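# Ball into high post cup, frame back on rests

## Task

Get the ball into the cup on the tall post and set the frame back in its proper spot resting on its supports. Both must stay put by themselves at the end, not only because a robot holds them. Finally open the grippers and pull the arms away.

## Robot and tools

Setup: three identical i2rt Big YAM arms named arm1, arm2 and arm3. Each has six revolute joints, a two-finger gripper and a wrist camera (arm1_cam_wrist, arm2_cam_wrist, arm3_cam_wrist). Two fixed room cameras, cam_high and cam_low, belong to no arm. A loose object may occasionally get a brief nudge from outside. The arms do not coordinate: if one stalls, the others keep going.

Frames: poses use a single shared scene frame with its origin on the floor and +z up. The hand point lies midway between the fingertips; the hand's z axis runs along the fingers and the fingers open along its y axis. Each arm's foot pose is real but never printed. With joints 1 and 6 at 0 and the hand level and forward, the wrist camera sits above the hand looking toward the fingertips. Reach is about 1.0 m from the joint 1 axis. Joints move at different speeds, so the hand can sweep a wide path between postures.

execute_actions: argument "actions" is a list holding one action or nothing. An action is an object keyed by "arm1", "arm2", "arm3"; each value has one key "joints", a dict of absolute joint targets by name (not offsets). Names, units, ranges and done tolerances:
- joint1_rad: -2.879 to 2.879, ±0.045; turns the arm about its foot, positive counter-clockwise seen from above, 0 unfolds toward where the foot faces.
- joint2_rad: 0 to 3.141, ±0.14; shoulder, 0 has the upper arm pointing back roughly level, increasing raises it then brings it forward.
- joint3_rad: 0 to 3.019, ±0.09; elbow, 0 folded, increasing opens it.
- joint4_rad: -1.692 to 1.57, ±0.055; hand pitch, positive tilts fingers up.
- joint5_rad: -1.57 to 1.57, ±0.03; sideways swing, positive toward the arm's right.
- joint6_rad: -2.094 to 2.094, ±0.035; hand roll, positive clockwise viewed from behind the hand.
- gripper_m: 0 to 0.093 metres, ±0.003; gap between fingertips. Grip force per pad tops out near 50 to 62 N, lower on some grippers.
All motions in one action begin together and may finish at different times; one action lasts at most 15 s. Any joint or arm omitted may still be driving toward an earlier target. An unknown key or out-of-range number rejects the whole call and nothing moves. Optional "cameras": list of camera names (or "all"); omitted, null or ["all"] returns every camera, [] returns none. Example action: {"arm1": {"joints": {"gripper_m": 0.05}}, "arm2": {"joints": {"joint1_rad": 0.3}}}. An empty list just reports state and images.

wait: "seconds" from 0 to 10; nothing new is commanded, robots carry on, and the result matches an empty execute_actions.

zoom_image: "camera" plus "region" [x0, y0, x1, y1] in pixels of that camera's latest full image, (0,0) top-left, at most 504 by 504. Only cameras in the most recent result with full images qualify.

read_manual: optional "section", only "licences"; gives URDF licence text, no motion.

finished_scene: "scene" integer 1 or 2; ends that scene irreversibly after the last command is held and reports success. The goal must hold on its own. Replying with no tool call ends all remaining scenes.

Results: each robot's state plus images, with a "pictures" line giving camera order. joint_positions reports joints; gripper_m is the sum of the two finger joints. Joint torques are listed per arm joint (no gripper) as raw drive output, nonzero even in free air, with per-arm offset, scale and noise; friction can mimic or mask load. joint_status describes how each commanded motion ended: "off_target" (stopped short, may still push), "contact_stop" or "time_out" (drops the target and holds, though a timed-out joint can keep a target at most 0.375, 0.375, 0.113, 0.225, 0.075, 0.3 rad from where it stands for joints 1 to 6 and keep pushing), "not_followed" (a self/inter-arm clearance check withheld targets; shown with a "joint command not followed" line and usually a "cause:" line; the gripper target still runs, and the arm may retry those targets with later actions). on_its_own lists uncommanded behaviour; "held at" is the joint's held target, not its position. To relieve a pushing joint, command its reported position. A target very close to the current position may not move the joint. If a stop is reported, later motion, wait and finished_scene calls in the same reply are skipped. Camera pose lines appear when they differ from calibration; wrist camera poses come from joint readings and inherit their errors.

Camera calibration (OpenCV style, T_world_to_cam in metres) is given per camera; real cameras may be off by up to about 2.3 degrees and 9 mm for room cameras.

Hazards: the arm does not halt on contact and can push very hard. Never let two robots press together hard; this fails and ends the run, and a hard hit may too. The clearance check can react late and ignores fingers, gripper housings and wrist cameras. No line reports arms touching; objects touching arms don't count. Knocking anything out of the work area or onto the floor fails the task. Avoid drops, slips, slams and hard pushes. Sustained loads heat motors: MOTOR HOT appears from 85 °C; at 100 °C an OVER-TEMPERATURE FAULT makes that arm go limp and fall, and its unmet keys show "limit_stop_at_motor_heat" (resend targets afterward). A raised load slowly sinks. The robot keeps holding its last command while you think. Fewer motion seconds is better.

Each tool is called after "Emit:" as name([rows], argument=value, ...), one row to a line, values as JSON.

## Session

Emit:
execute_actions(actions=[])

Scene clock: 0.00 s.
Joint torques (N m, as the arm reports them, + toward a larger angle): no reading
Motor temperatures (°C, as the motors report them): arm1=[26 24 27 24 25 25] | arm2=[25 28 25 24 26 27] | arm3=[26 26 26 25 26 28]
arm1.joint_positions: joint1_rad=+0.155 joint2_rad=+0.578 joint3_rad=+1.459 joint4_rad=-1.207 joint5_rad=-0.119 joint6_rad=+0.420 gripper_m=+0.094
arm1.joint_status: not commanded
arm1.hand: x=+1.2361 y=-0.0414 z=+1.3847 quat_wxyz=(+0.211, +0.807, -0.084, -0.544) (m; scene frame)
arm2.joint_positions: joint1_rad=-0.471 joint2_rad=+0.491 joint3_rad=+1.378 joint4_rad=-1.373 joint5_rad=+0.164 joint6_rad=-0.218 gripper_m=+0.095
arm2.joint_status: not commanded
arm2.hand: x=-0.7351 y=+1.0771 z=+1.3737 quat_wxyz=(-0.290, -0.533, -0.668, +0.430) (m; scene frame)
arm3.joint_positions: joint1_rad=+0.320 joint2_rad=+0.554 joint3_rad=+1.339 joint4_rad=-1.353 joint5_rad=-0.283 joint6_rad=+0.290 gripper_m=+0.095
arm3.joint_status: not commanded
arm3.hand: x=-0.7278 y=-1.0441 z=+1.3592 quat_wxyz=(-0.235, +0.499, -0.713, -0.433) (m; scene frame)
pictures: arm1_cam_wrist, arm2_cam_wrist, arm3_cam_wrist, cam_high, cam_low
camera_calibration (this result's frames):
arm1_cam_wrist: T_world_to_cam=[[-0.108014, 0.894308, -0.434218, 0.768874], [0.855152, -0.139166, -0.499347, -0.363966], [-0.506999, -0.425259, -0.749738, 1.77197], [0, 0, 0, 1]] pos_world=[1.29268, 0.0152854, 1.48063]
arm2_cam_wrist: T_world_to_cam=[[-0.960567, -0.0628591, 0.270851, -1.00729], [-0.175559, 0.892498, -0.415483, -0.513093], [-0.215617, -0.44665, -0.868339, 1.64272], [0, 0, 0, 1]] pos_world=[-0.70345, 1.12834, 1.48608]
arm3_cam_wrist: T_world_to_cam=[[0.916132, -0.141975, -0.374893, 1.02729], [-0.267447, -0.9131, -0.307766, -0.727433], [-0.29862, 0.382219, -0.874491, 1.49679], [0, 0, 0, 1]] pos_world=[-0.688711, -1.09047, 1.47017]
Images, in order (width x height): arm1_cam_wrist 616x616, arm2_cam_wrist 616x616, arm3_cam_wrist 616x616, cam_high 896x504, cam_low 896x504.

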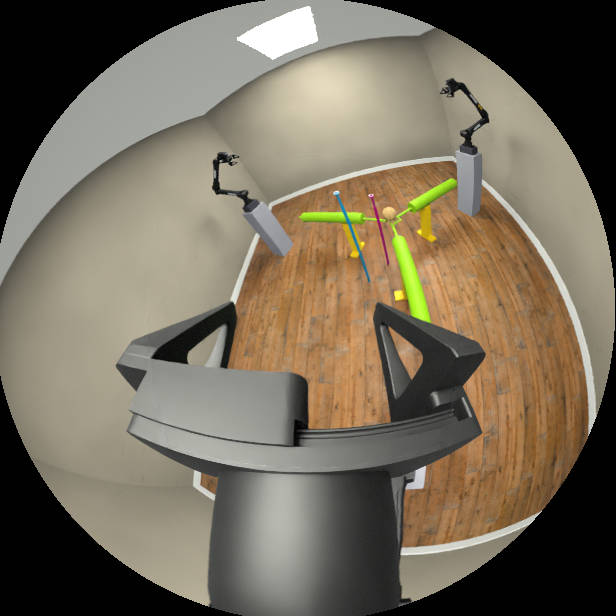

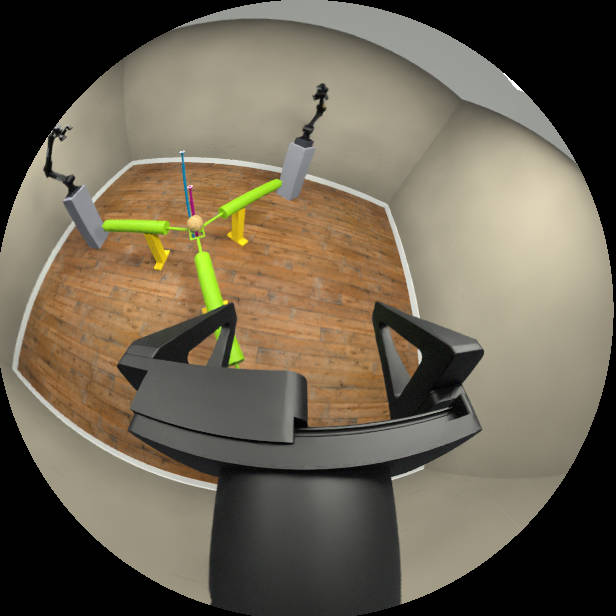

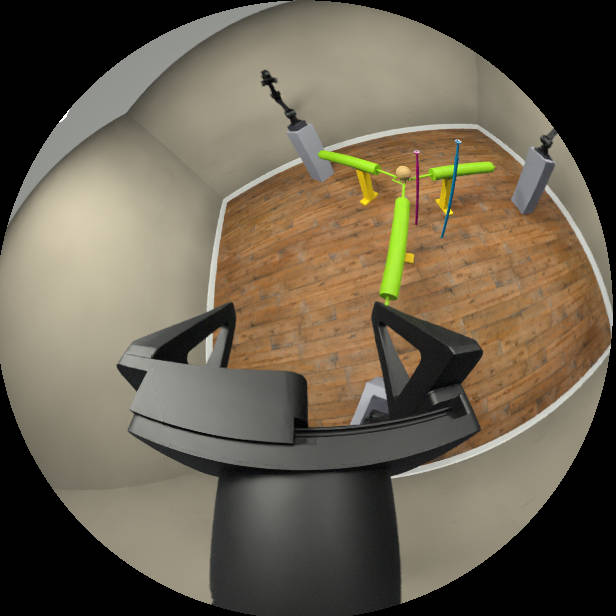

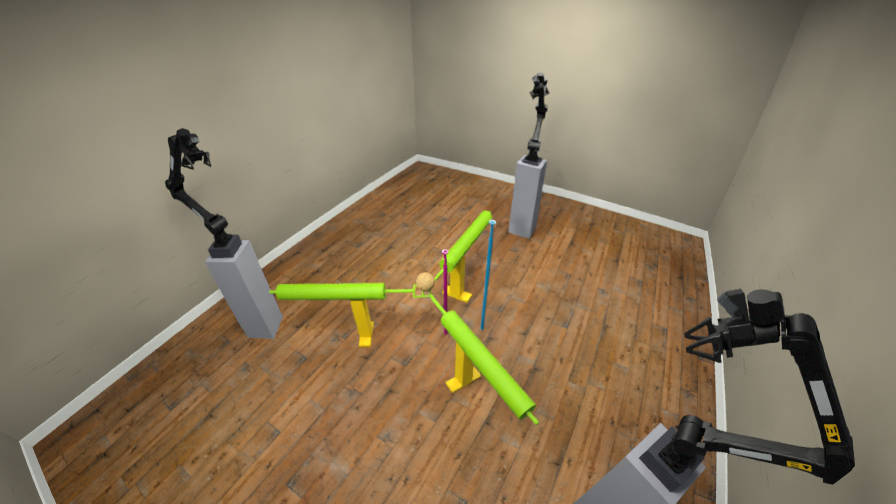

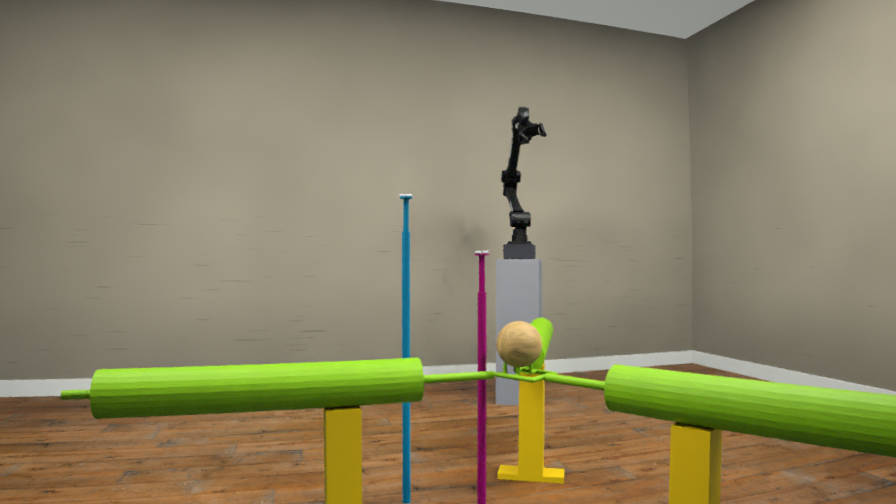

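Emit:
execute_actions([
  {"arm1":{"joints":{"joint1_rad":-0.304,"joint2_rad":2.387,"joint3_rad":1.485,"joint4_rad":-0.635,"joint5_rad":0,"joint6_rad":-0.37}},"arm2":{"joints":{"joint1_rad":-0.391,"joint2_rad":2.322,"joint3_rad":0.56,"joint4_rad":0.208,"joint5_rad":0,"joint6_rad":-0.39}},"arm3":{"joints":{"joint1_rad":0.283,"joint2_rad":2.41,"joint3_rad":1.24,"joint4_rad":-0.372,"joint5_rad":0,"joint6_rad":0.215}}},
])

Scene clock: 5.17 s.
Joint torques (N m, as the arm reports them, + toward a larger angle): arm1=[ -0.7  -18.92   6.16   0.92   0.01   0.04] | arm2=[ 1.47 -9.67 -2.02  0.87 -0.1  -0.15] | arm3=[  0.75 -17.93   3.45   1.12   0.21  -0.28]
Motor temperatures (°C, as the motors report them): arm1=[26 24 28 24 25 25] | arm2=[25 28 26 24 26 27] | arm3=[26 26 27 25 26 28]
arm1.joint_positions: joint1_rad=-0.301 joint2_rad=+2.395 joint3_rad=+1.467 joint4_rad=-0.645 joint5_rad=-0.003 joint6_rad=-0.362 gripper_m=+0.094
arm1.joint_status: all done
arm1.hand: x=+0.9052 y=+0.1768 z=+0.5565 quat_wxyz=(+0.009, +1.000, +0.022, +0.002) (m; scene frame)
arm2.joint_positions: joint1_rad=-0.400 joint2_rad=+2.321 joint3_rad=+0.567 joint4_rad=+0.196 joint5_rad=+0.002 joint6_rad=-0.381 gripper_m=+0.095
arm2.joint_status: all done
arm2.hand: x=-0.6798 y=+0.9963 z=+0.5625 quat_wxyz=(-0.003, -0.485, -0.874, +0.006) (m; scene frame)
arm3.joint_positions: joint1_rad=+0.293 joint2_rad=+2.418 joint3_rad=+1.226 joint4_rad=-0.387 joint5_rad=-0.002 joint6_rad=+0.231 gripper_m=+0.095
arm3.joint_status: all done
arm3.hand: x=-0.6048 y=-0.7802 z=+0.5608 quat_wxyz=(+0.002, +0.520, -0.854, +0.002) (m; scene frame)
pictures: arm1_cam_wrist, arm2_cam_wrist, arm3_cam_wrist, cam_high, cam_low
camera_calibration (this result's frames):
arm1_cam_wrist: T_world_to_cam=[[-0.0472872, 0.998421, -0.0303144, -0.119848], [0.804523, 0.0560561, 0.59127, -1.05981], [0.592036, 0.00357083, -0.805904, 0.0366449], [0, 0, 0, 1]] pos_world=[0.825276, 0.178936, 0.65253]
arm2_cam_wrist: T_world_to_cam=[[-0.845622, -0.533728, 0.00756716, -0.0441435], [-0.432676, 0.693683, 0.575844, -1.30264], [-0.312593, 0.483673, -0.817525, -0.107268], [0, 0, 0, 1]] pos_world=[-0.634482, 0.931943, 0.662759]
arm3_cam_wrist: T_world_to_cam=[[0.888114, -0.459333, 0.0162999, 0.168823], [-0.376714, -0.707138, 0.598367, -1.1128], [-0.263323, -0.537558, -0.801057, -0.00302507], [0, 0, 0, 1]] pos_world=[-0.569939, -0.710985, 0.660689]
Images, in order (width x height): arm1_cam_wrist 616x616, arm2_cam_wrist 616x616, arm3_cam_wrist 616x616, cam_high 896x504, cam_low 896x504.

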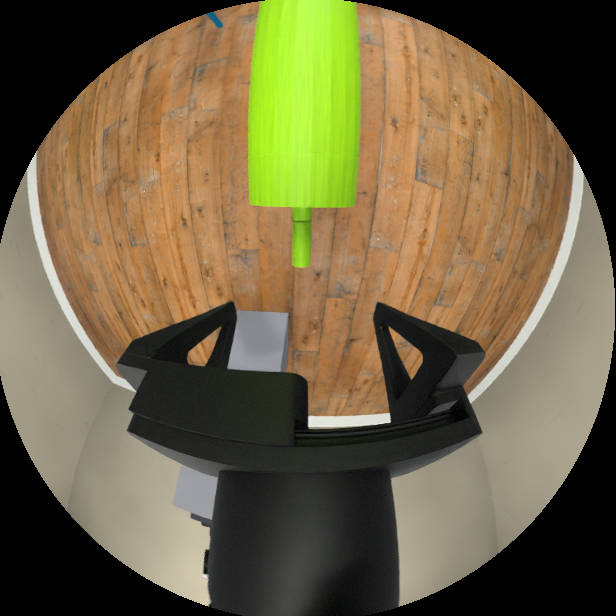

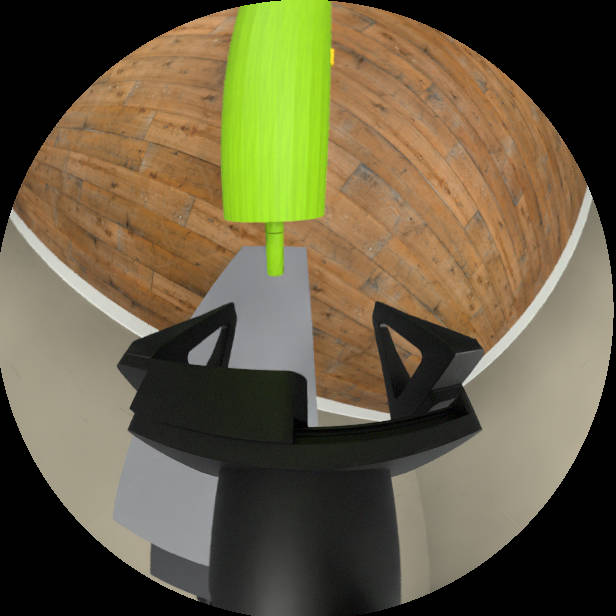

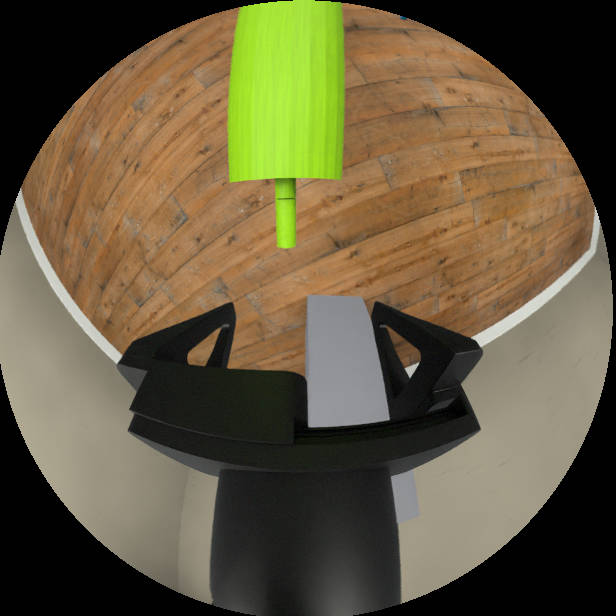

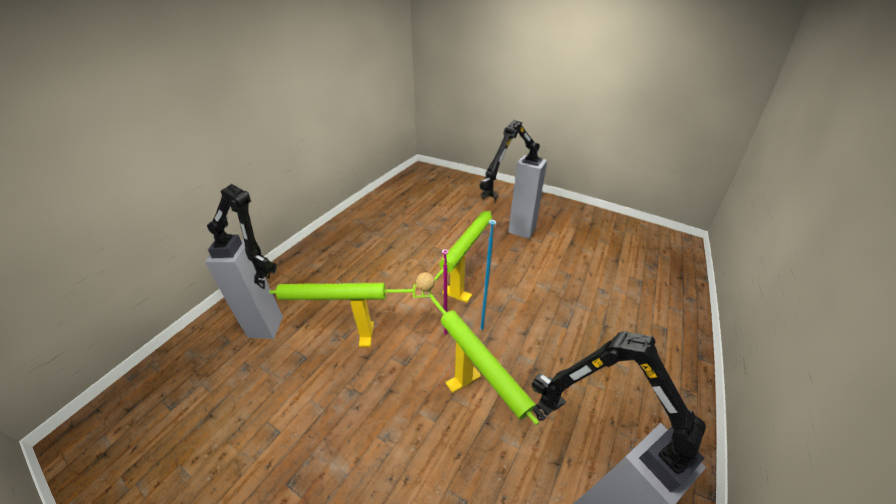

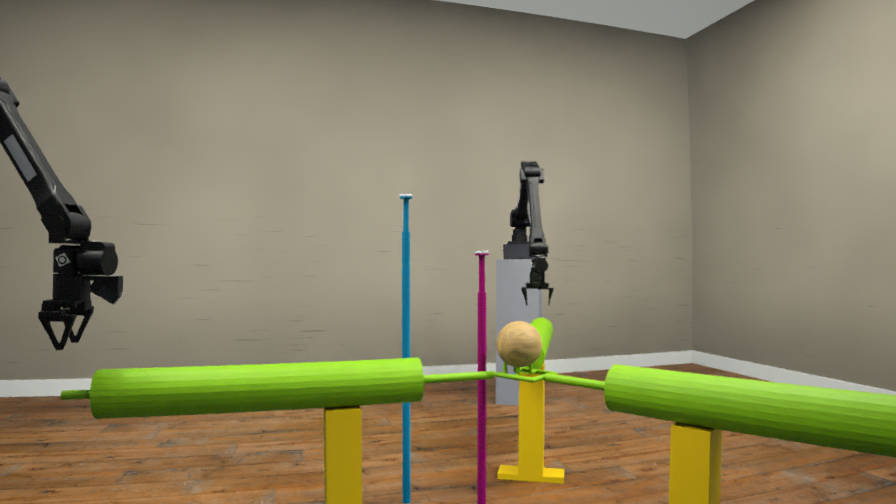

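Emit:
execute_actions([
  {"arm1":{"joints":{"joint1_rad":-0.284,"joint2_rad":2.57,"joint3_rad":1.565,"joint4_rad":-0.56,"joint6_rad":-0.32}},"arm2":{"joints":{"joint1_rad":-0.298,"joint2_rad":2.638,"joint3_rad":0.705,"joint4_rad":0.28,"joint6_rad":-0.27}},"arm3":{"joints":{"joint1_rad":0.332,"joint2_rad":2.648,"joint3_rad":1.47,"joint4_rad":-0.37,"joint6_rad":0.302}}},
], cameras=["arm1_cam_wrist","arm2_cam_wrist","arm3_cam_wrist","cam_low"])

Scene clock: 10.60 s.
Joint torques (N m, as the arm reports them, + toward a larger angle): arm1=[  0.77 -19.65   4.86   0.68   0.01   0.2 ] | arm2=[  0.56 -10.95  -3.58   0.16  -0.08   0.02] | arm3=[  1.94 -19.36   3.64   0.9    0.18   0.02]
Motor temperatures (°C, as the motors report them): arm1=[26 25 28 24 25 25] | arm2=[25 29 26 24 26 27] | arm3=[26 27 27 25 26 28]
arm1.joint_positions: joint1_rad=-0.296 joint2_rad=+2.584 joint3_rad=+1.555 joint4_rad=-0.566 joint5_rad=-0.003 joint6_rad=-0.328 gripper_m=+0.094
arm1.joint_status: all done
arm1.hand: x=+0.9085 y=+0.1718 z=+0.4706 quat_wxyz=(+0.012, +1.000, +0.007, +0.012) (m; scene frame)
arm2.joint_positions: joint1_rad=-0.299 joint2_rad=+2.650 joint3_rad=+0.714 joint4_rad=+0.278 joint5_rad=+0.001 joint6_rad=-0.279 gripper_m=+0.095
arm2.joint_status: all done
arm2.hand: x=-0.6626 y=+1.0343 z=+0.4703 quat_wxyz=(+0.031, -0.485, -0.873, -0.030) (m; scene frame)
arm3.joint_positions: joint1_rad=+0.330 joint2_rad=+2.657 joint3_rad=+1.453 joint4_rad=-0.379 joint5_rad=-0.002 joint6_rad=+0.286 gripper_m=+0.095
arm3.joint_status: all done
arm3.hand: x=-0.6155 y=-0.7439 z=+0.4756 quat_wxyz=(+0.003, +0.512, -0.859, +0.004) (m; scene frame)
pictures: arm1_cam_wrist, arm2_cam_wrist, arm3_cam_wrist, cam_low
camera_calibration (this result's frames):
arm1_cam_wrist: T_world_to_cam=[[-0.0170984, 0.99916, -0.0372532, -0.141514], [0.793108, 0.0362413, 0.608002, -1.0055], [0.608841, -0.01915, -0.793061, -0.0518903], [0, 0, 0, 1]] pos_world=[0.826644, 0.176842, 0.564922]
arm2_cam_wrist: T_world_to_cam=[[-0.846262, -0.532279, -0.02281, 0.00369897], [-0.416817, 0.634812, 0.650598, -1.23224], [-0.331819, 0.560084, -0.75908, -0.314951], [0, 0, 0, 1]] pos_world=[-0.614997, 0.960611, 0.562706]
arm3_cam_wrist: T_world_to_cam=[[0.879731, -0.475111, 0.0185317, 0.178417], [-0.389532, -0.697824, 0.601087, -1.04245], [-0.272652, -0.536014, -0.798968, -0.0602102], [0, 0, 0, 1]] pos_world=[-0.579443, -0.674951, 0.57519]
Images, in order (width x height): arm1_cam_wrist 616x616, arm2_cam_wrist 616x616, arm3_cam_wrist 616x616, cam_low 896x504.

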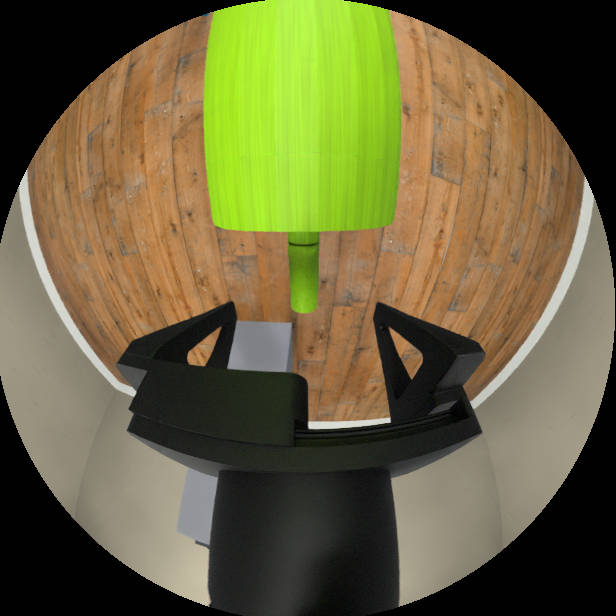

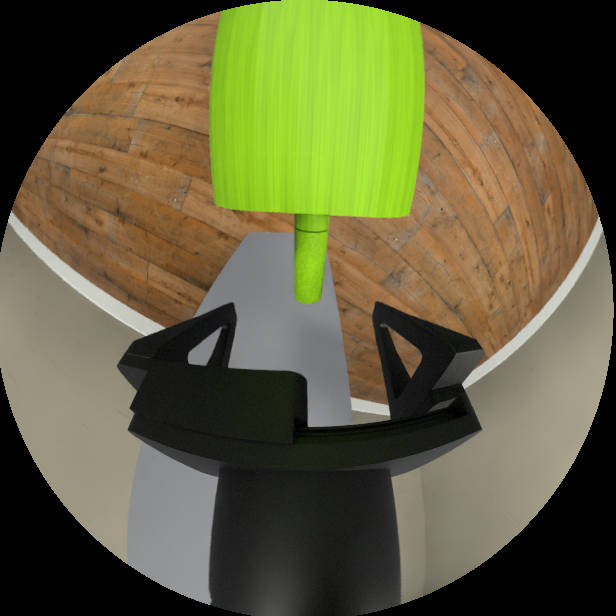

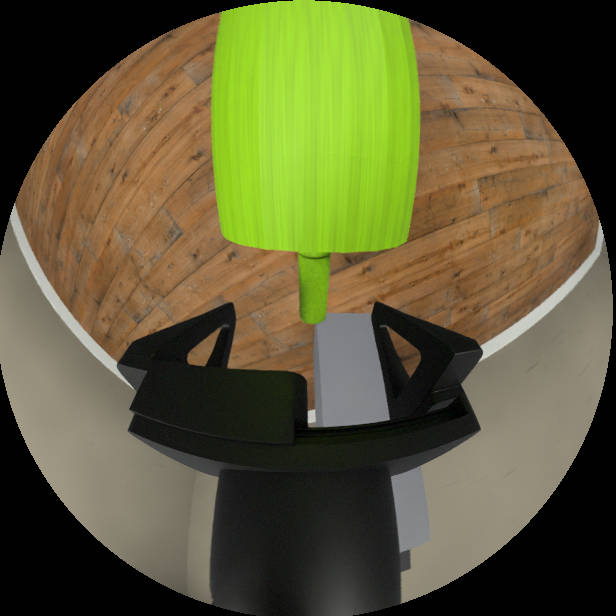

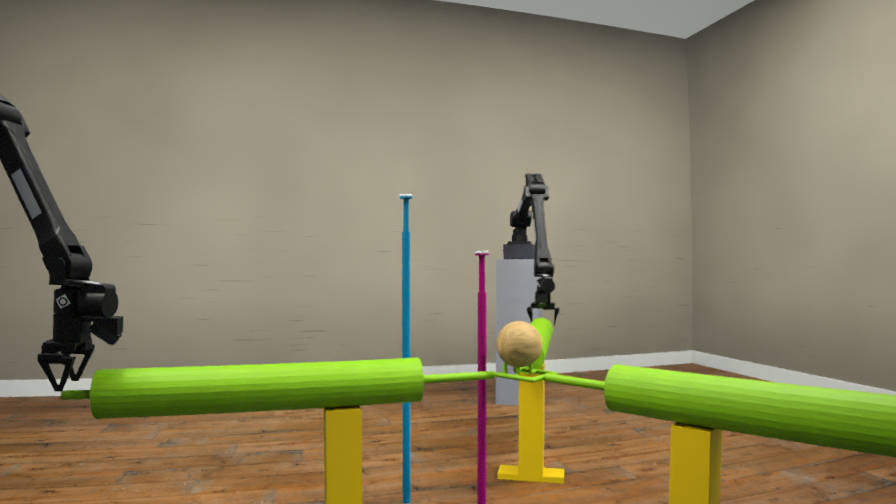

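Emit:
execute_actions([
  {"arm1":{"joints":{"joint1_rad":-0.278,"joint2_rad":2.65,"joint3_rad":1.622,"joint4_rad":-0.515,"joint6_rad":-0.345,"gripper_m":0.05}},"arm2":{"joints":{"joint1_rad":-0.275,"joint2_rad":2.712,"joint3_rad":0.768,"joint4_rad":0.382,"joint6_rad":-0.256,"gripper_m":0.05}},"arm3":{"joints":{"joint1_rad":0.306,"joint2_rad":2.712,"joint3_rad":1.52,"joint4_rad":-0.348,"joint6_rad":0.26,"gripper_m":0.05}}},
], cameras=["arm1_cam_wrist","arm2_cam_wrist","arm3_cam_wrist","cam_low"])

Scene clock: 13.83 s.
Joint torques (N m, as the arm reports them, + toward a larger angle): arm1=[  0.7  -18.37   5.53   0.95   0.     0.04] | arm2=[ 1.15 -9.93 -2.95  0.92 -0.06  0.  ] | arm3=[  1.21 -18.19   3.44   1.11   0.19  -0.26]
Motor temperatures (°C, as the motors report them): arm1=[26 25 28 24 25 25] | arm2=[25 29 26 24 26 27] | arm3=[26 27 27 25 26 28]
arm1.joint_positions: joint1_rad=-0.290 joint2_rad=+2.643 joint3_rad=+1.601 joint4_rad=-0.525 joint5_rad=-0.003 joint6_rad=-0.337 gripper_m=+0.050
arm1.joint_status: all done
arm1.hand: x=+0.8979 y=+0.1712 z=+0.4463 quat_wxyz=(+0.008, +1.000, +0.015, -0.001) (m; scene frame)
arm2.joint_positions: joint1_rad=-0.286 joint2_rad=+2.701 joint3_rad=+0.768 joint4_rad=+0.370 joint5_rad=+0.001 joint6_rad=-0.265 gripper_m=+0.050
arm2.joint_status: all done
arm2.hand: x=-0.6515 y=+1.0068 z=+0.4502 quat_wxyz=(-0.002, -0.487, -0.874, +0.003) (m; scene frame)
arm3.joint_positions: joint1_rad=+0.313 joint2_rad=+2.702 joint3_rad=+1.507 joint4_rad=-0.360 joint5_rad=-0.002 joint6_rad=+0.276 gripper_m=+0.050
arm3.joint_status: all done
arm3.hand: x=-0.6033 y=-0.7312 z=+0.4604 quat_wxyz=(-0.007, +0.509, -0.861, -0.007) (m; scene frame)
pictures: arm1_cam_wrist, arm2_cam_wrist, arm3_cam_wrist, cam_low
camera_calibration (this result's frames):
arm1_cam_wrist: T_world_to_cam=[[-0.0332801, 0.999044, -0.0283425, -0.131456], [0.808284, 0.0435835, 0.587178, -0.987889], [0.587852, -0.0033674, -0.808961, -0.0414602], [0, 0, 0, 1]] pos_world=[0.818492, 0.174246, 0.542801]
arm2_cam_wrist: T_world_to_cam=[[-0.847243, -0.531193, 0.00356908, -0.0156033], [-0.431158, 0.691583, 0.579496, -1.23153], [-0.310293, 0.489436, -0.814967, -0.200779], [0, 0, 0, 1]] pos_world=[-0.606504, 0.941684, 0.550094]
arm3_cam_wrist: T_world_to_cam=[[0.876202, -0.481826, 0.0106888, 0.170615], [-0.3982, -0.711278, 0.579241, -1.02473], [-0.271491, -0.511788, -0.815086, -0.0363382], [0, 0, 0, 1]] pos_world=[-0.567407, -0.66526, 0.562124]
Images, in order (width x height): arm1_cam_wrist 616x616, arm2_cam_wrist 616x616, arm3_cam_wrist 616x616, cam_low 896x504.

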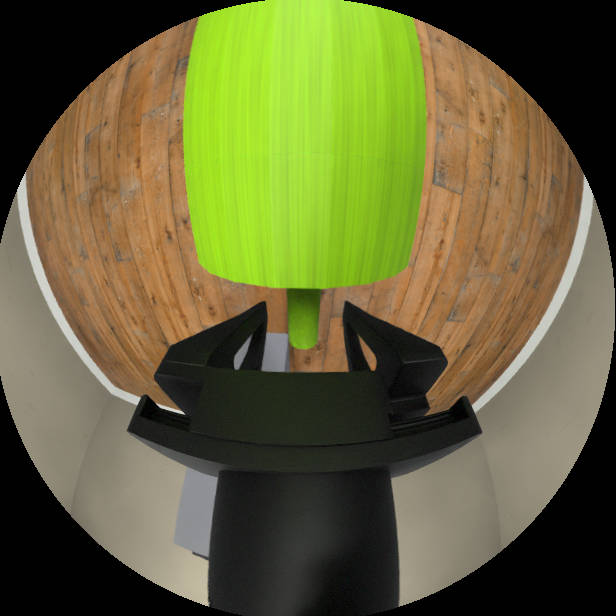

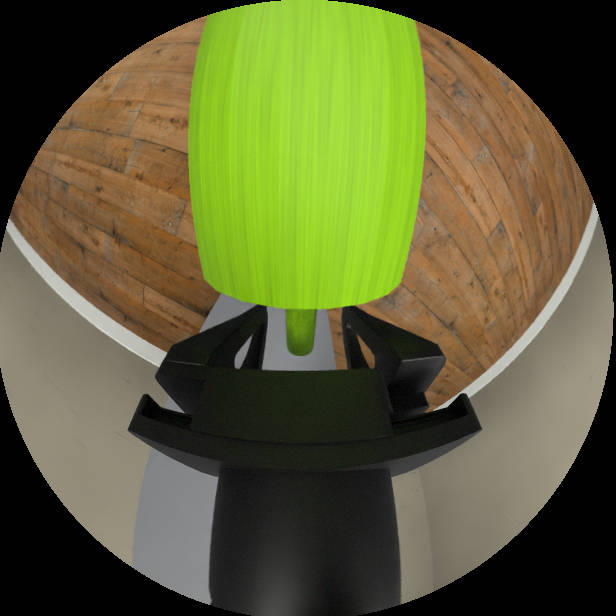

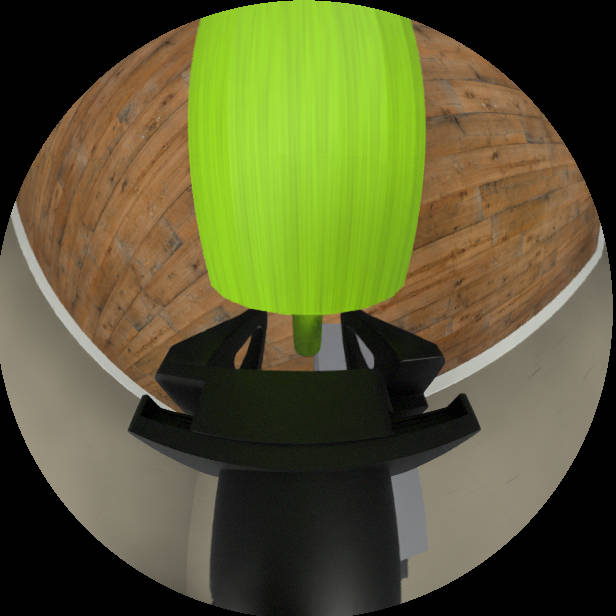

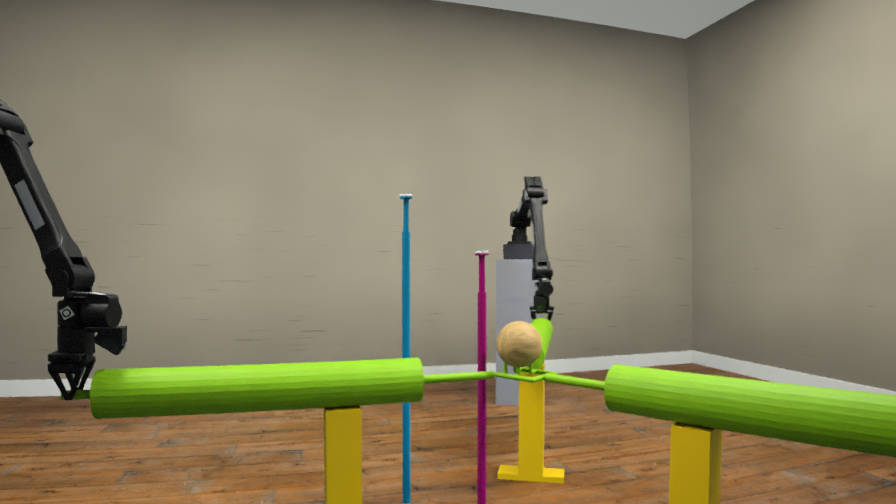

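Emit:
execute_actions([
  {"arm1":{"joints":{"joint2_rad":2.667,"joint4_rad":-0.512}},"arm2":{"joints":{"joint2_rad":2.735,"joint4_rad":0.39}},"arm3":{"joints":{"joint2_rad":2.735,"joint4_rad":-0.34}}},
])

Scene clock: 18.17 s.
Joint torques (N m, as the arm reports them, + toward a larger angle): arm1=[  0.76 -17.69   5.42   1.07   0.     0.03] | arm2=[  1.81 -10.46  -3.03   0.73  -0.08   0.  ] | arm3=[  0.73 -18.45   3.24   1.35   0.16  -0.31]
Motor temperatures (°C, as the motors report them): arm1=[26 25 28 24 25 25] | arm2=[25 29 26 24 26 27] | arm3=[26 27 27 25 26 28]
arm1.joint_positions: joint1_rad=-0.290 joint2_rad=+2.654 joint3_rad=+1.601 joint4_rad=-0.525 joint5_rad=-0.003 joint6_rad=-0.337 gripper_m=+0.050
arm1.joint_status: all done
arm1.hand: x=+0.9025 y=+0.1696 z=+0.4404 quat_wxyz=(+0.009, +1.000, +0.015, +0.004) (m; scene frame)
arm2.joint_positions: joint1_rad=-0.286 joint2_rad=+2.726 joint3_rad=+0.768 joint4_rad=+0.380 joint5_rad=+0.001 joint6_rad=-0.265 gripper_m=+0.050
arm2.joint_status: all done
arm2.hand: x=-0.6543 y=+1.0164 z=+0.4445 quat_wxyz=(+0.003, -0.487, -0.874, -0.002) (m; scene frame)
arm3.joint_positions: joint1_rad=+0.313 joint2_rad=+2.726 joint3_rad=+1.507 joint4_rad=-0.355 joint5_rad=-0.002 joint6_rad=+0.276 gripper_m=+0.050
arm3.joint_status: all done
arm3.hand: x=-0.6058 y=-0.7423 z=+0.4478 quat_wxyz=(+0.000, +0.509, -0.861, +0.001) (m; scene frame)
pictures: arm1_cam_wrist, arm2_cam_wrist, arm3_cam_wrist, cam_high, cam_low
camera_calibration (this result's frames):
arm1_cam_wrist: T_world_to_cam=[[-0.0330939, 0.998943, -0.031908, -0.128495], [0.80226, 0.0455908, 0.595232, -0.986586], [0.596057, -0.00589991, -0.80292, -0.0586273], [0, 0, 0, 1]] pos_world=[0.822191, 0.172993, 0.536074]
arm2_cam_wrist: T_world_to_cam=[[-0.847235, -0.531218, -0.00040805, -0.0111082], [-0.428675, 0.683235, 0.591124, -1.23116], [-0.313737, 0.500995, -0.806581, -0.228721], [0, 0, 0, 1]] pos_world=[-0.608937, 0.949859, 0.543281]
arm3_cam_wrist: T_world_to_cam=[[0.876242, -0.481603, 0.0161025, 0.165396], [-0.395617, -0.699915, 0.594648, -1.02316], [-0.275114, -0.527426, -0.803825, -0.0718484], [0, 0, 0, 1]] pos_world=[-0.569473, -0.674365, 0.548003]
Images, in order (width x height): arm1_cam_wrist 616x616, arm2_cam_wrist 616x616, arm3_cam_wrist 616x616, cam_high 896x504, cam_low 896x504.

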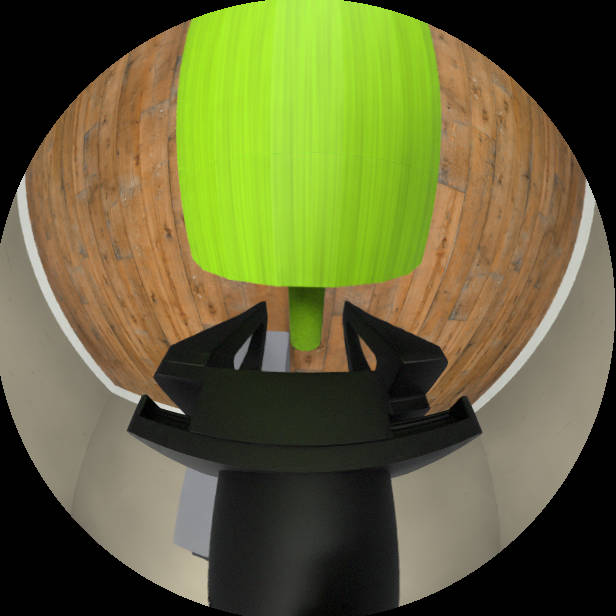

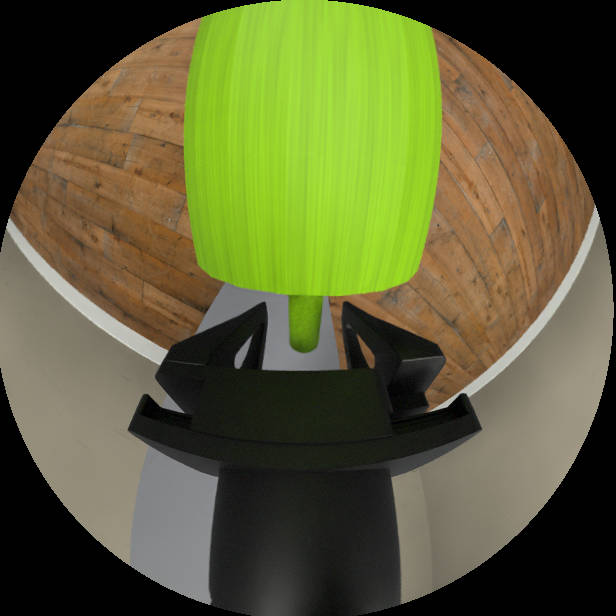

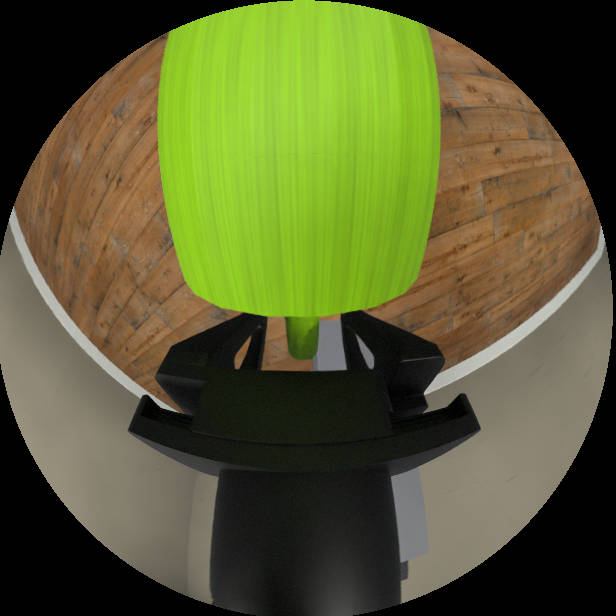

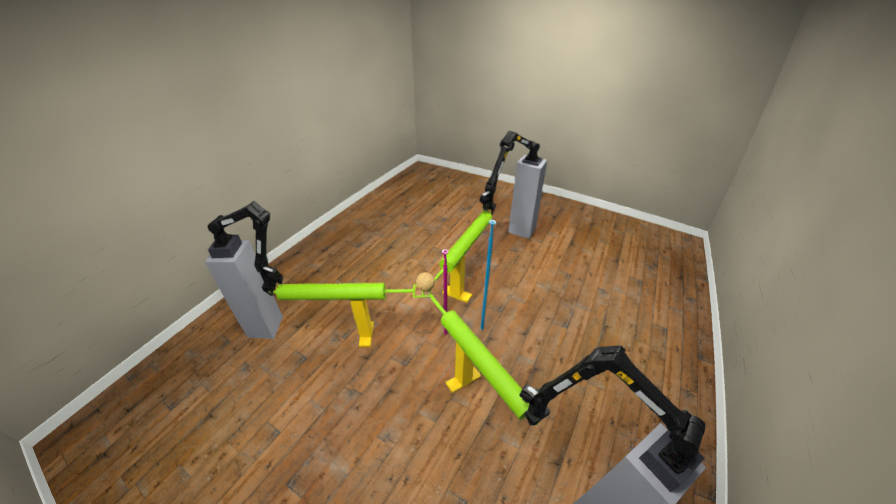

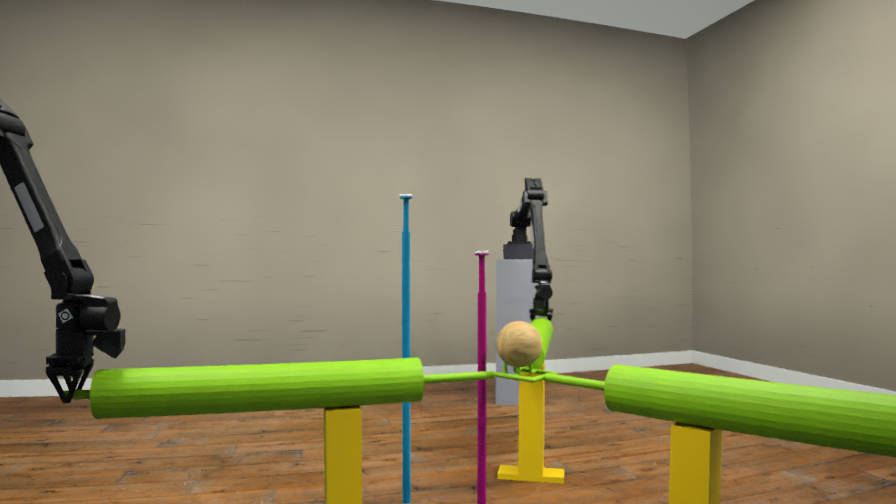

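Emit:
execute_actions([
  {"arm3":{"joints":{"joint2_rad":2.703,"joint3_rad":1.462,"joint4_rad":-0.312}}},
], cameras=["arm3_cam_wrist"])

Scene clock: 19.93 s.
Joint torques (N m, as the arm reports them, + toward a larger angle): arm1=[  0.73 -17.89   5.44   1.05   0.     0.03] | arm2=[  1.44 -10.33  -3.05   0.84  -0.09   0.04] | arm3=[  0.93 -20.78   2.44   1.14   0.17  -0.34]
Motor temperatures (°C, as the motors report them): arm1=[26 25 28 24 25 25] | arm2=[25 29 26 24 26 27] | arm3=[26 27 27 25 26 28]
arm1.joint_positions: joint1_rad=-0.290 joint2_rad=+2.654 joint3_rad=+1.601 joint4_rad=-0.525 joint5_rad=-0.003 joint6_rad=-0.337 gripper_m=+0.050
arm1.joint_status: not commanded
arm1.hand: x=+0.9025 y=+0.1696 z=+0.4404 quat_wxyz=(+0.009, +1.000, +0.015, +0.004) (m; scene frame)
arm2.joint_positions: joint1_rad=-0.286 joint2_rad=+2.726 joint3_rad=+0.768 joint4_rad=+0.380 joint5_rad=+0.001 joint6_rad=-0.265 gripper_m=+0.050
arm2.joint_status: not commanded
arm2.hand: x=-0.6543 y=+1.0164 z=+0.4445 quat_wxyz=(+0.003, -0.487, -0.874, -0.002) (m; scene frame)
arm3.joint_positions: joint1_rad=+0.313 joint2_rad=+2.726 joint3_rad=+1.455 joint4_rad=-0.326 joint5_rad=-0.002 joint6_rad=+0.276 gripper_m=+0.050
arm3.joint_status: all done
arm3.hand: x=-0.6112 y=-0.7656 z=+0.4417 quat_wxyz=(+0.008, +0.509, -0.861, +0.009) (m; scene frame)
pictures: arm3_cam_wrist
camera_calibration (this result's frames):
arm3_cam_wrist: T_world_to_cam=[[0.876315, -0.48123, 0.0221341, 0.156612], [-0.392655, -0.686893, 0.611555, -1.0337], [-0.279095, -0.544606, -0.790892, -0.111824], [0, 0, 0, 1]] pos_world=[-0.574338, -0.695573, 0.540256]
Images, in order (width x height): arm3_cam_wrist 616x616.

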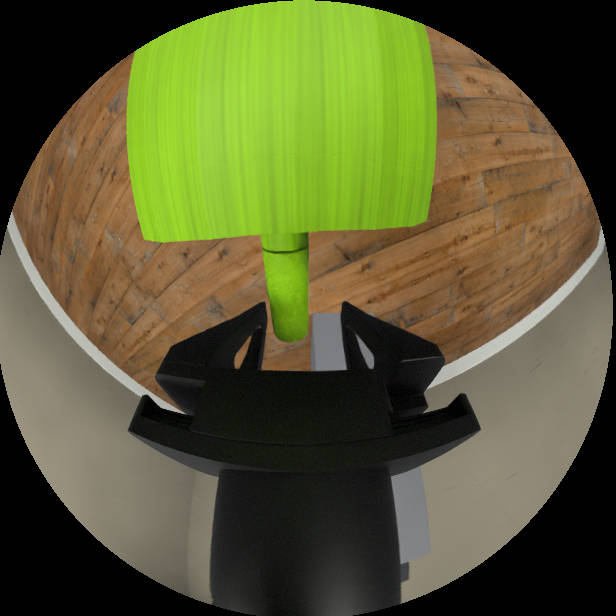

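Emit:
execute_actions([
  {"arm3":{"joints":{"joint2_rad":2.682}}},
], cameras=["arm3_cam_wrist"])

Scene clock: 21.13 s.
Joint torques (N m, as the arm reports them, + toward a larger angle): arm1=[  0.79 -17.84   5.43   1.05   0.01   0.03] | arm2=[ 1.57 -9.87 -3.    0.81 -0.07 -0.01] | arm3=[  1.43 -21.48   2.63   1.32   0.14  -0.27]
Motor temperatures (°C, as the motors report them): arm1=[26 26 28 24 25 25] | arm2=[25 29 26 24 26 27] | arm3=[26 27 27 25 26 28]
arm1.joint_positions: joint1_rad=-0.290 joint2_rad=+2.654 joint3_rad=+1.601 joint4_rad=-0.525 joint5_rad=-0.003 joint6_rad=-0.337 gripper_m=+0.050
arm1.joint_status: not commanded
arm1.hand: x=+0.9025 y=+0.1696 z=+0.4404 quat_wxyz=(+0.009, +1.000, +0.015, +0.004) (m; scene frame)
arm2.joint_positions: joint1_rad=-0.286 joint2_rad=+2.726 joint3_rad=+0.768 joint4_rad=+0.380 joint5_rad=+0.001 joint6_rad=-0.265 gripper_m=+0.050
arm2.joint_status: not commanded
arm2.hand: x=-0.6543 y=+1.0164 z=+0.4445 quat_wxyz=(+0.003, -0.487, -0.874, -0.002) (m; scene frame)
arm3.joint_positions: joint1_rad=+0.313 joint2_rad=+2.717 joint3_rad=+1.455 joint4_rad=-0.326 joint5_rad=-0.002 joint6_rad=+0.276 gripper_m=+0.050
arm3.joint_status: all done
arm3.hand: x=-0.6101 y=-0.7610 z=+0.4461 quat_wxyz=(+0.005, +0.509, -0.861, +0.005) (m; scene frame)
pictures: arm3_cam_wrist
camera_calibration (this result's frames):
arm3_cam_wrist: T_world_to_cam=[[0.876281, -0.4814, 0.0196393, 0.158774], [-0.393891, -0.692326, 0.604595, -1.03461], [-0.277455, -0.537531, -0.796291, -0.0967208], [0, 0, 0, 1]] pos_world=[-0.57349, -0.691843, 0.545384]
Images, in order (width x height): arm3_cam_wrist 616x616.

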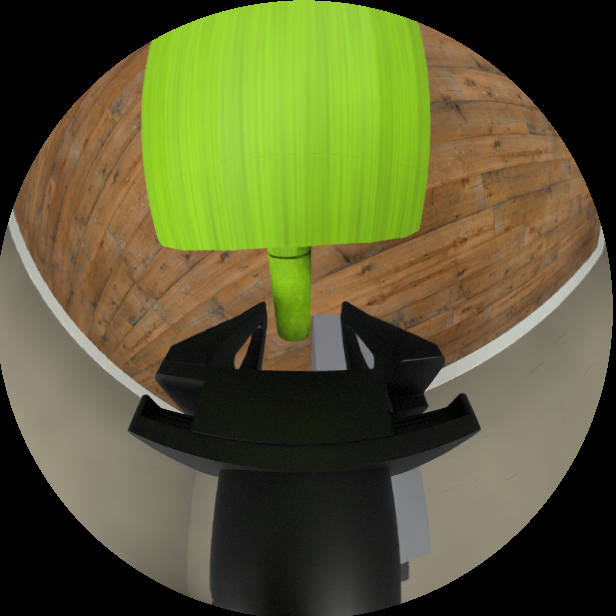

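Emit:
execute_actions([
  {"arm3":{"joints":{"joint4_rad":-0.28,"joint1_rad":0.328}}},
], cameras=["arm3_cam_wrist"])

Scene clock: 22.43 s.
Joint torques (N m, as the arm reports them, + toward a larger angle): arm1=[  0.79 -17.83   5.45   1.05   0.     0.04] | arm2=[  1.48 -10.03  -2.9    0.77  -0.06   0.03] | arm3=[  1.99 -21.68   2.5    1.28   0.16  -0.32]
Motor temperatures (°C, as the motors report them): arm1=[26 26 28 24 25 25] | arm2=[25 29 26 24 26 27] | arm3=[26 27 27 25 26 28]
arm1.joint_positions: joint1_rad=-0.290 joint2_rad=+2.654 joint3_rad=+1.601 joint4_rad=-0.525 joint5_rad=-0.003 joint6_rad=-0.337 gripper_m=+0.050
arm1.joint_status: not commanded
arm1.hand: x=+0.9025 y=+0.1696 z=+0.4404 quat_wxyz=(+0.009, +1.000, +0.015, +0.004) (m; scene frame)
arm2.joint_positions: joint1_rad=-0.286 joint2_rad=+2.726 joint3_rad=+0.768 joint4_rad=+0.380 joint5_rad=+0.001 joint6_rad=-0.265 gripper_m=+0.050
arm2.joint_status: not commanded
arm2.hand: x=-0.6543 y=+1.0164 z=+0.4445 quat_wxyz=(+0.003, -0.487, -0.874, -0.002) (m; scene frame)
arm3.joint_positions: joint1_rad=+0.318 joint2_rad=+2.716 joint3_rad=+1.455 joint4_rad=-0.296 joint5_rad=-0.002 joint6_rad=+0.276 gripper_m=+0.050
arm3.joint_status: all done
arm3.hand: x=-0.6111 y=-0.7530 z=+0.4463 quat_wxyz=(-0.006, +0.512, -0.859, -0.006) (m; scene frame)
pictures: arm3_cam_wrist
camera_calibration (this result's frames):
arm3_cam_wrist: T_world_to_cam=[[0.878766, -0.477119, 0.0113291, 0.171937], [-0.394114, -0.712089, 0.581036, -1.03405], [-0.269156, -0.51506, -0.813799, -0.0627272], [0, 0, 0, 1]] pos_world=[-0.57551, -0.686612, 0.547827]
Images, in order (width x height): arm3_cam_wrist 616x616.

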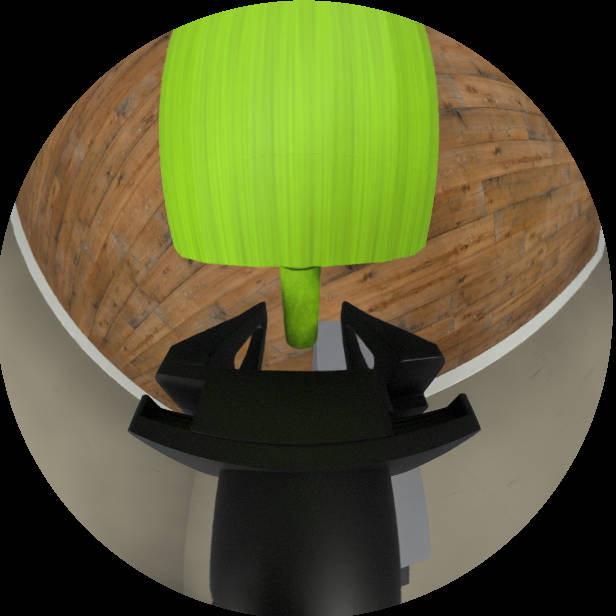

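Good enough. Close.

Emit:
execute_actions([
  {"arm1":{"joints":{"gripper_m":0}},"arm2":{"joints":{"gripper_m":0}},"arm3":{"joints":{"gripper_m":0}}},
], cameras=["arm1_cam_wrist","arm2_cam_wrist","arm3_cam_wrist"])

Scene clock: 23.53 s.
Joint torques (N m, as the arm reports them, + toward a larger angle): arm1=[  0.76 -17.86   5.44   1.    -0.11   0.05] | arm2=[  1.3  -10.21  -3.04   0.77  -0.09  -0.08] | arm3=[  2.26 -21.2    2.6    1.41   0.21  -0.29]
Motor temperatures (°C, as the motors report them): arm1=[26 26 28 24 25 25] | arm2=[25 29 26 24 26 27] | arm3=[26 27 27 25 26 28]
arm1.joint_positions: joint1_rad=-0.290 joint2_rad=+2.654 joint3_rad=+1.601 joint4_rad=-0.524 joint5_rad=+0.000 joint6_rad=-0.338 gripper_m=+0.018
arm1.joint_status: gripper_m off_target (ended at +0.018, target +0.000)
arm1.hand: x=+0.9027 y=+0.1701 z=+0.4402 quat_wxyz=(+0.008, +1.000, +0.015, +0.005) (m; scene frame)
arm2.joint_positions: joint1_rad=-0.286 joint2_rad=+2.726 joint3_rad=+0.768 joint4_rad=+0.381 joint5_rad=+0.002 joint6_rad=-0.256 gripper_m=+0.019
arm2.joint_status: gripper_m off_target (ended at +0.019, target +0.000)
arm2.hand: x=-0.6544 y=+1.0162 z=+0.4444 quat_wxyz=(+0.003, -0.491, -0.871, -0.002) (m; scene frame)
arm3.joint_positions: joint1_rad=+0.320 joint2_rad=+2.716 joint3_rad=+1.455 joint4_rad=-0.294 joint5_rad=-0.003 joint6_rad=+0.274 gripper_m=+0.019
arm3.joint_status: gripper_m off_target (ended at +0.019, target +0.000)
arm3.hand: x=-0.6121 y=-0.7521 z=+0.4465 quat_wxyz=(-0.006, +0.513, -0.858, -0.007) (m; scene frame)
pictures: arm1_cam_wrist, arm2_cam_wrist, arm3_cam_wrist
camera_calibration (this result's frames):
arm1_cam_wrist: T_world_to_cam=[[-0.0334969, 0.999021, -0.028909, -0.129967], [0.801912, 0.044129, 0.595811, -0.986289], [0.596503, -0.00322466, -0.802604, -0.0598853], [0, 0, 0, 1]] pos_world=[0.822285, 0.173171, 0.53582]
arm2_cam_wrist: T_world_to_cam=[[-0.85186, -0.523769, 0.000690744, -0.0223683], [-0.422393, 0.68776, 0.590398, -1.23116], [-0.309707, 0.502645, -0.807112, -0.227514], [0, 0, 0, 1]] pos_world=[-0.60955, 0.949385, 0.54326]
arm3_cam_wrist: T_world_to_cam=[[0.880597, -0.473768, 0.00964282, 0.177645], [-0.391037, -0.71503, 0.579501, -1.03356], [-0.267654, -0.514077, -0.814915, -0.0602165], [0, 0, 0, 1]] pos_world=[-0.576712, -0.68582, 0.548165]
Images, in order (width x height): arm1_cam_wrist 616x616, arm2_cam_wrist 616x616, arm3_cam_wrist 616x616.

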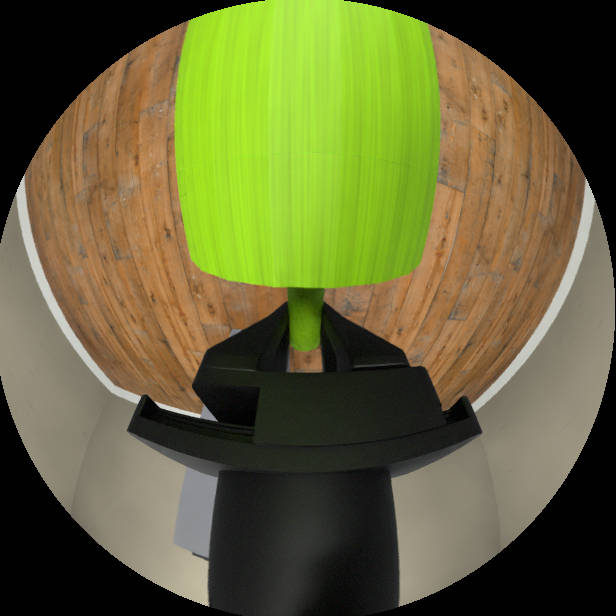

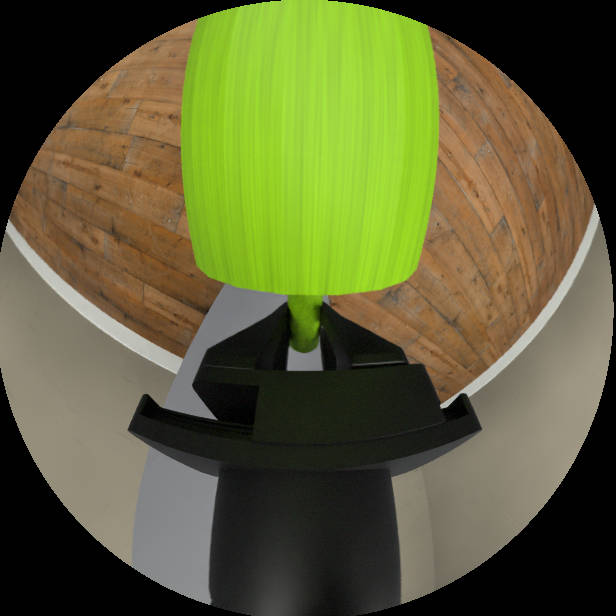

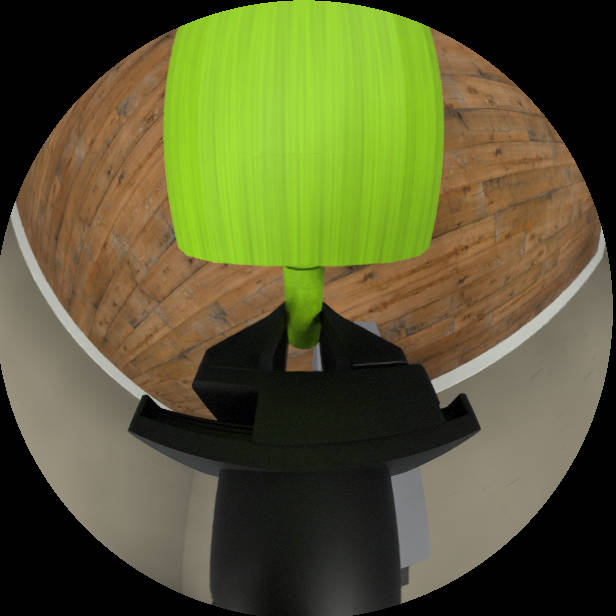

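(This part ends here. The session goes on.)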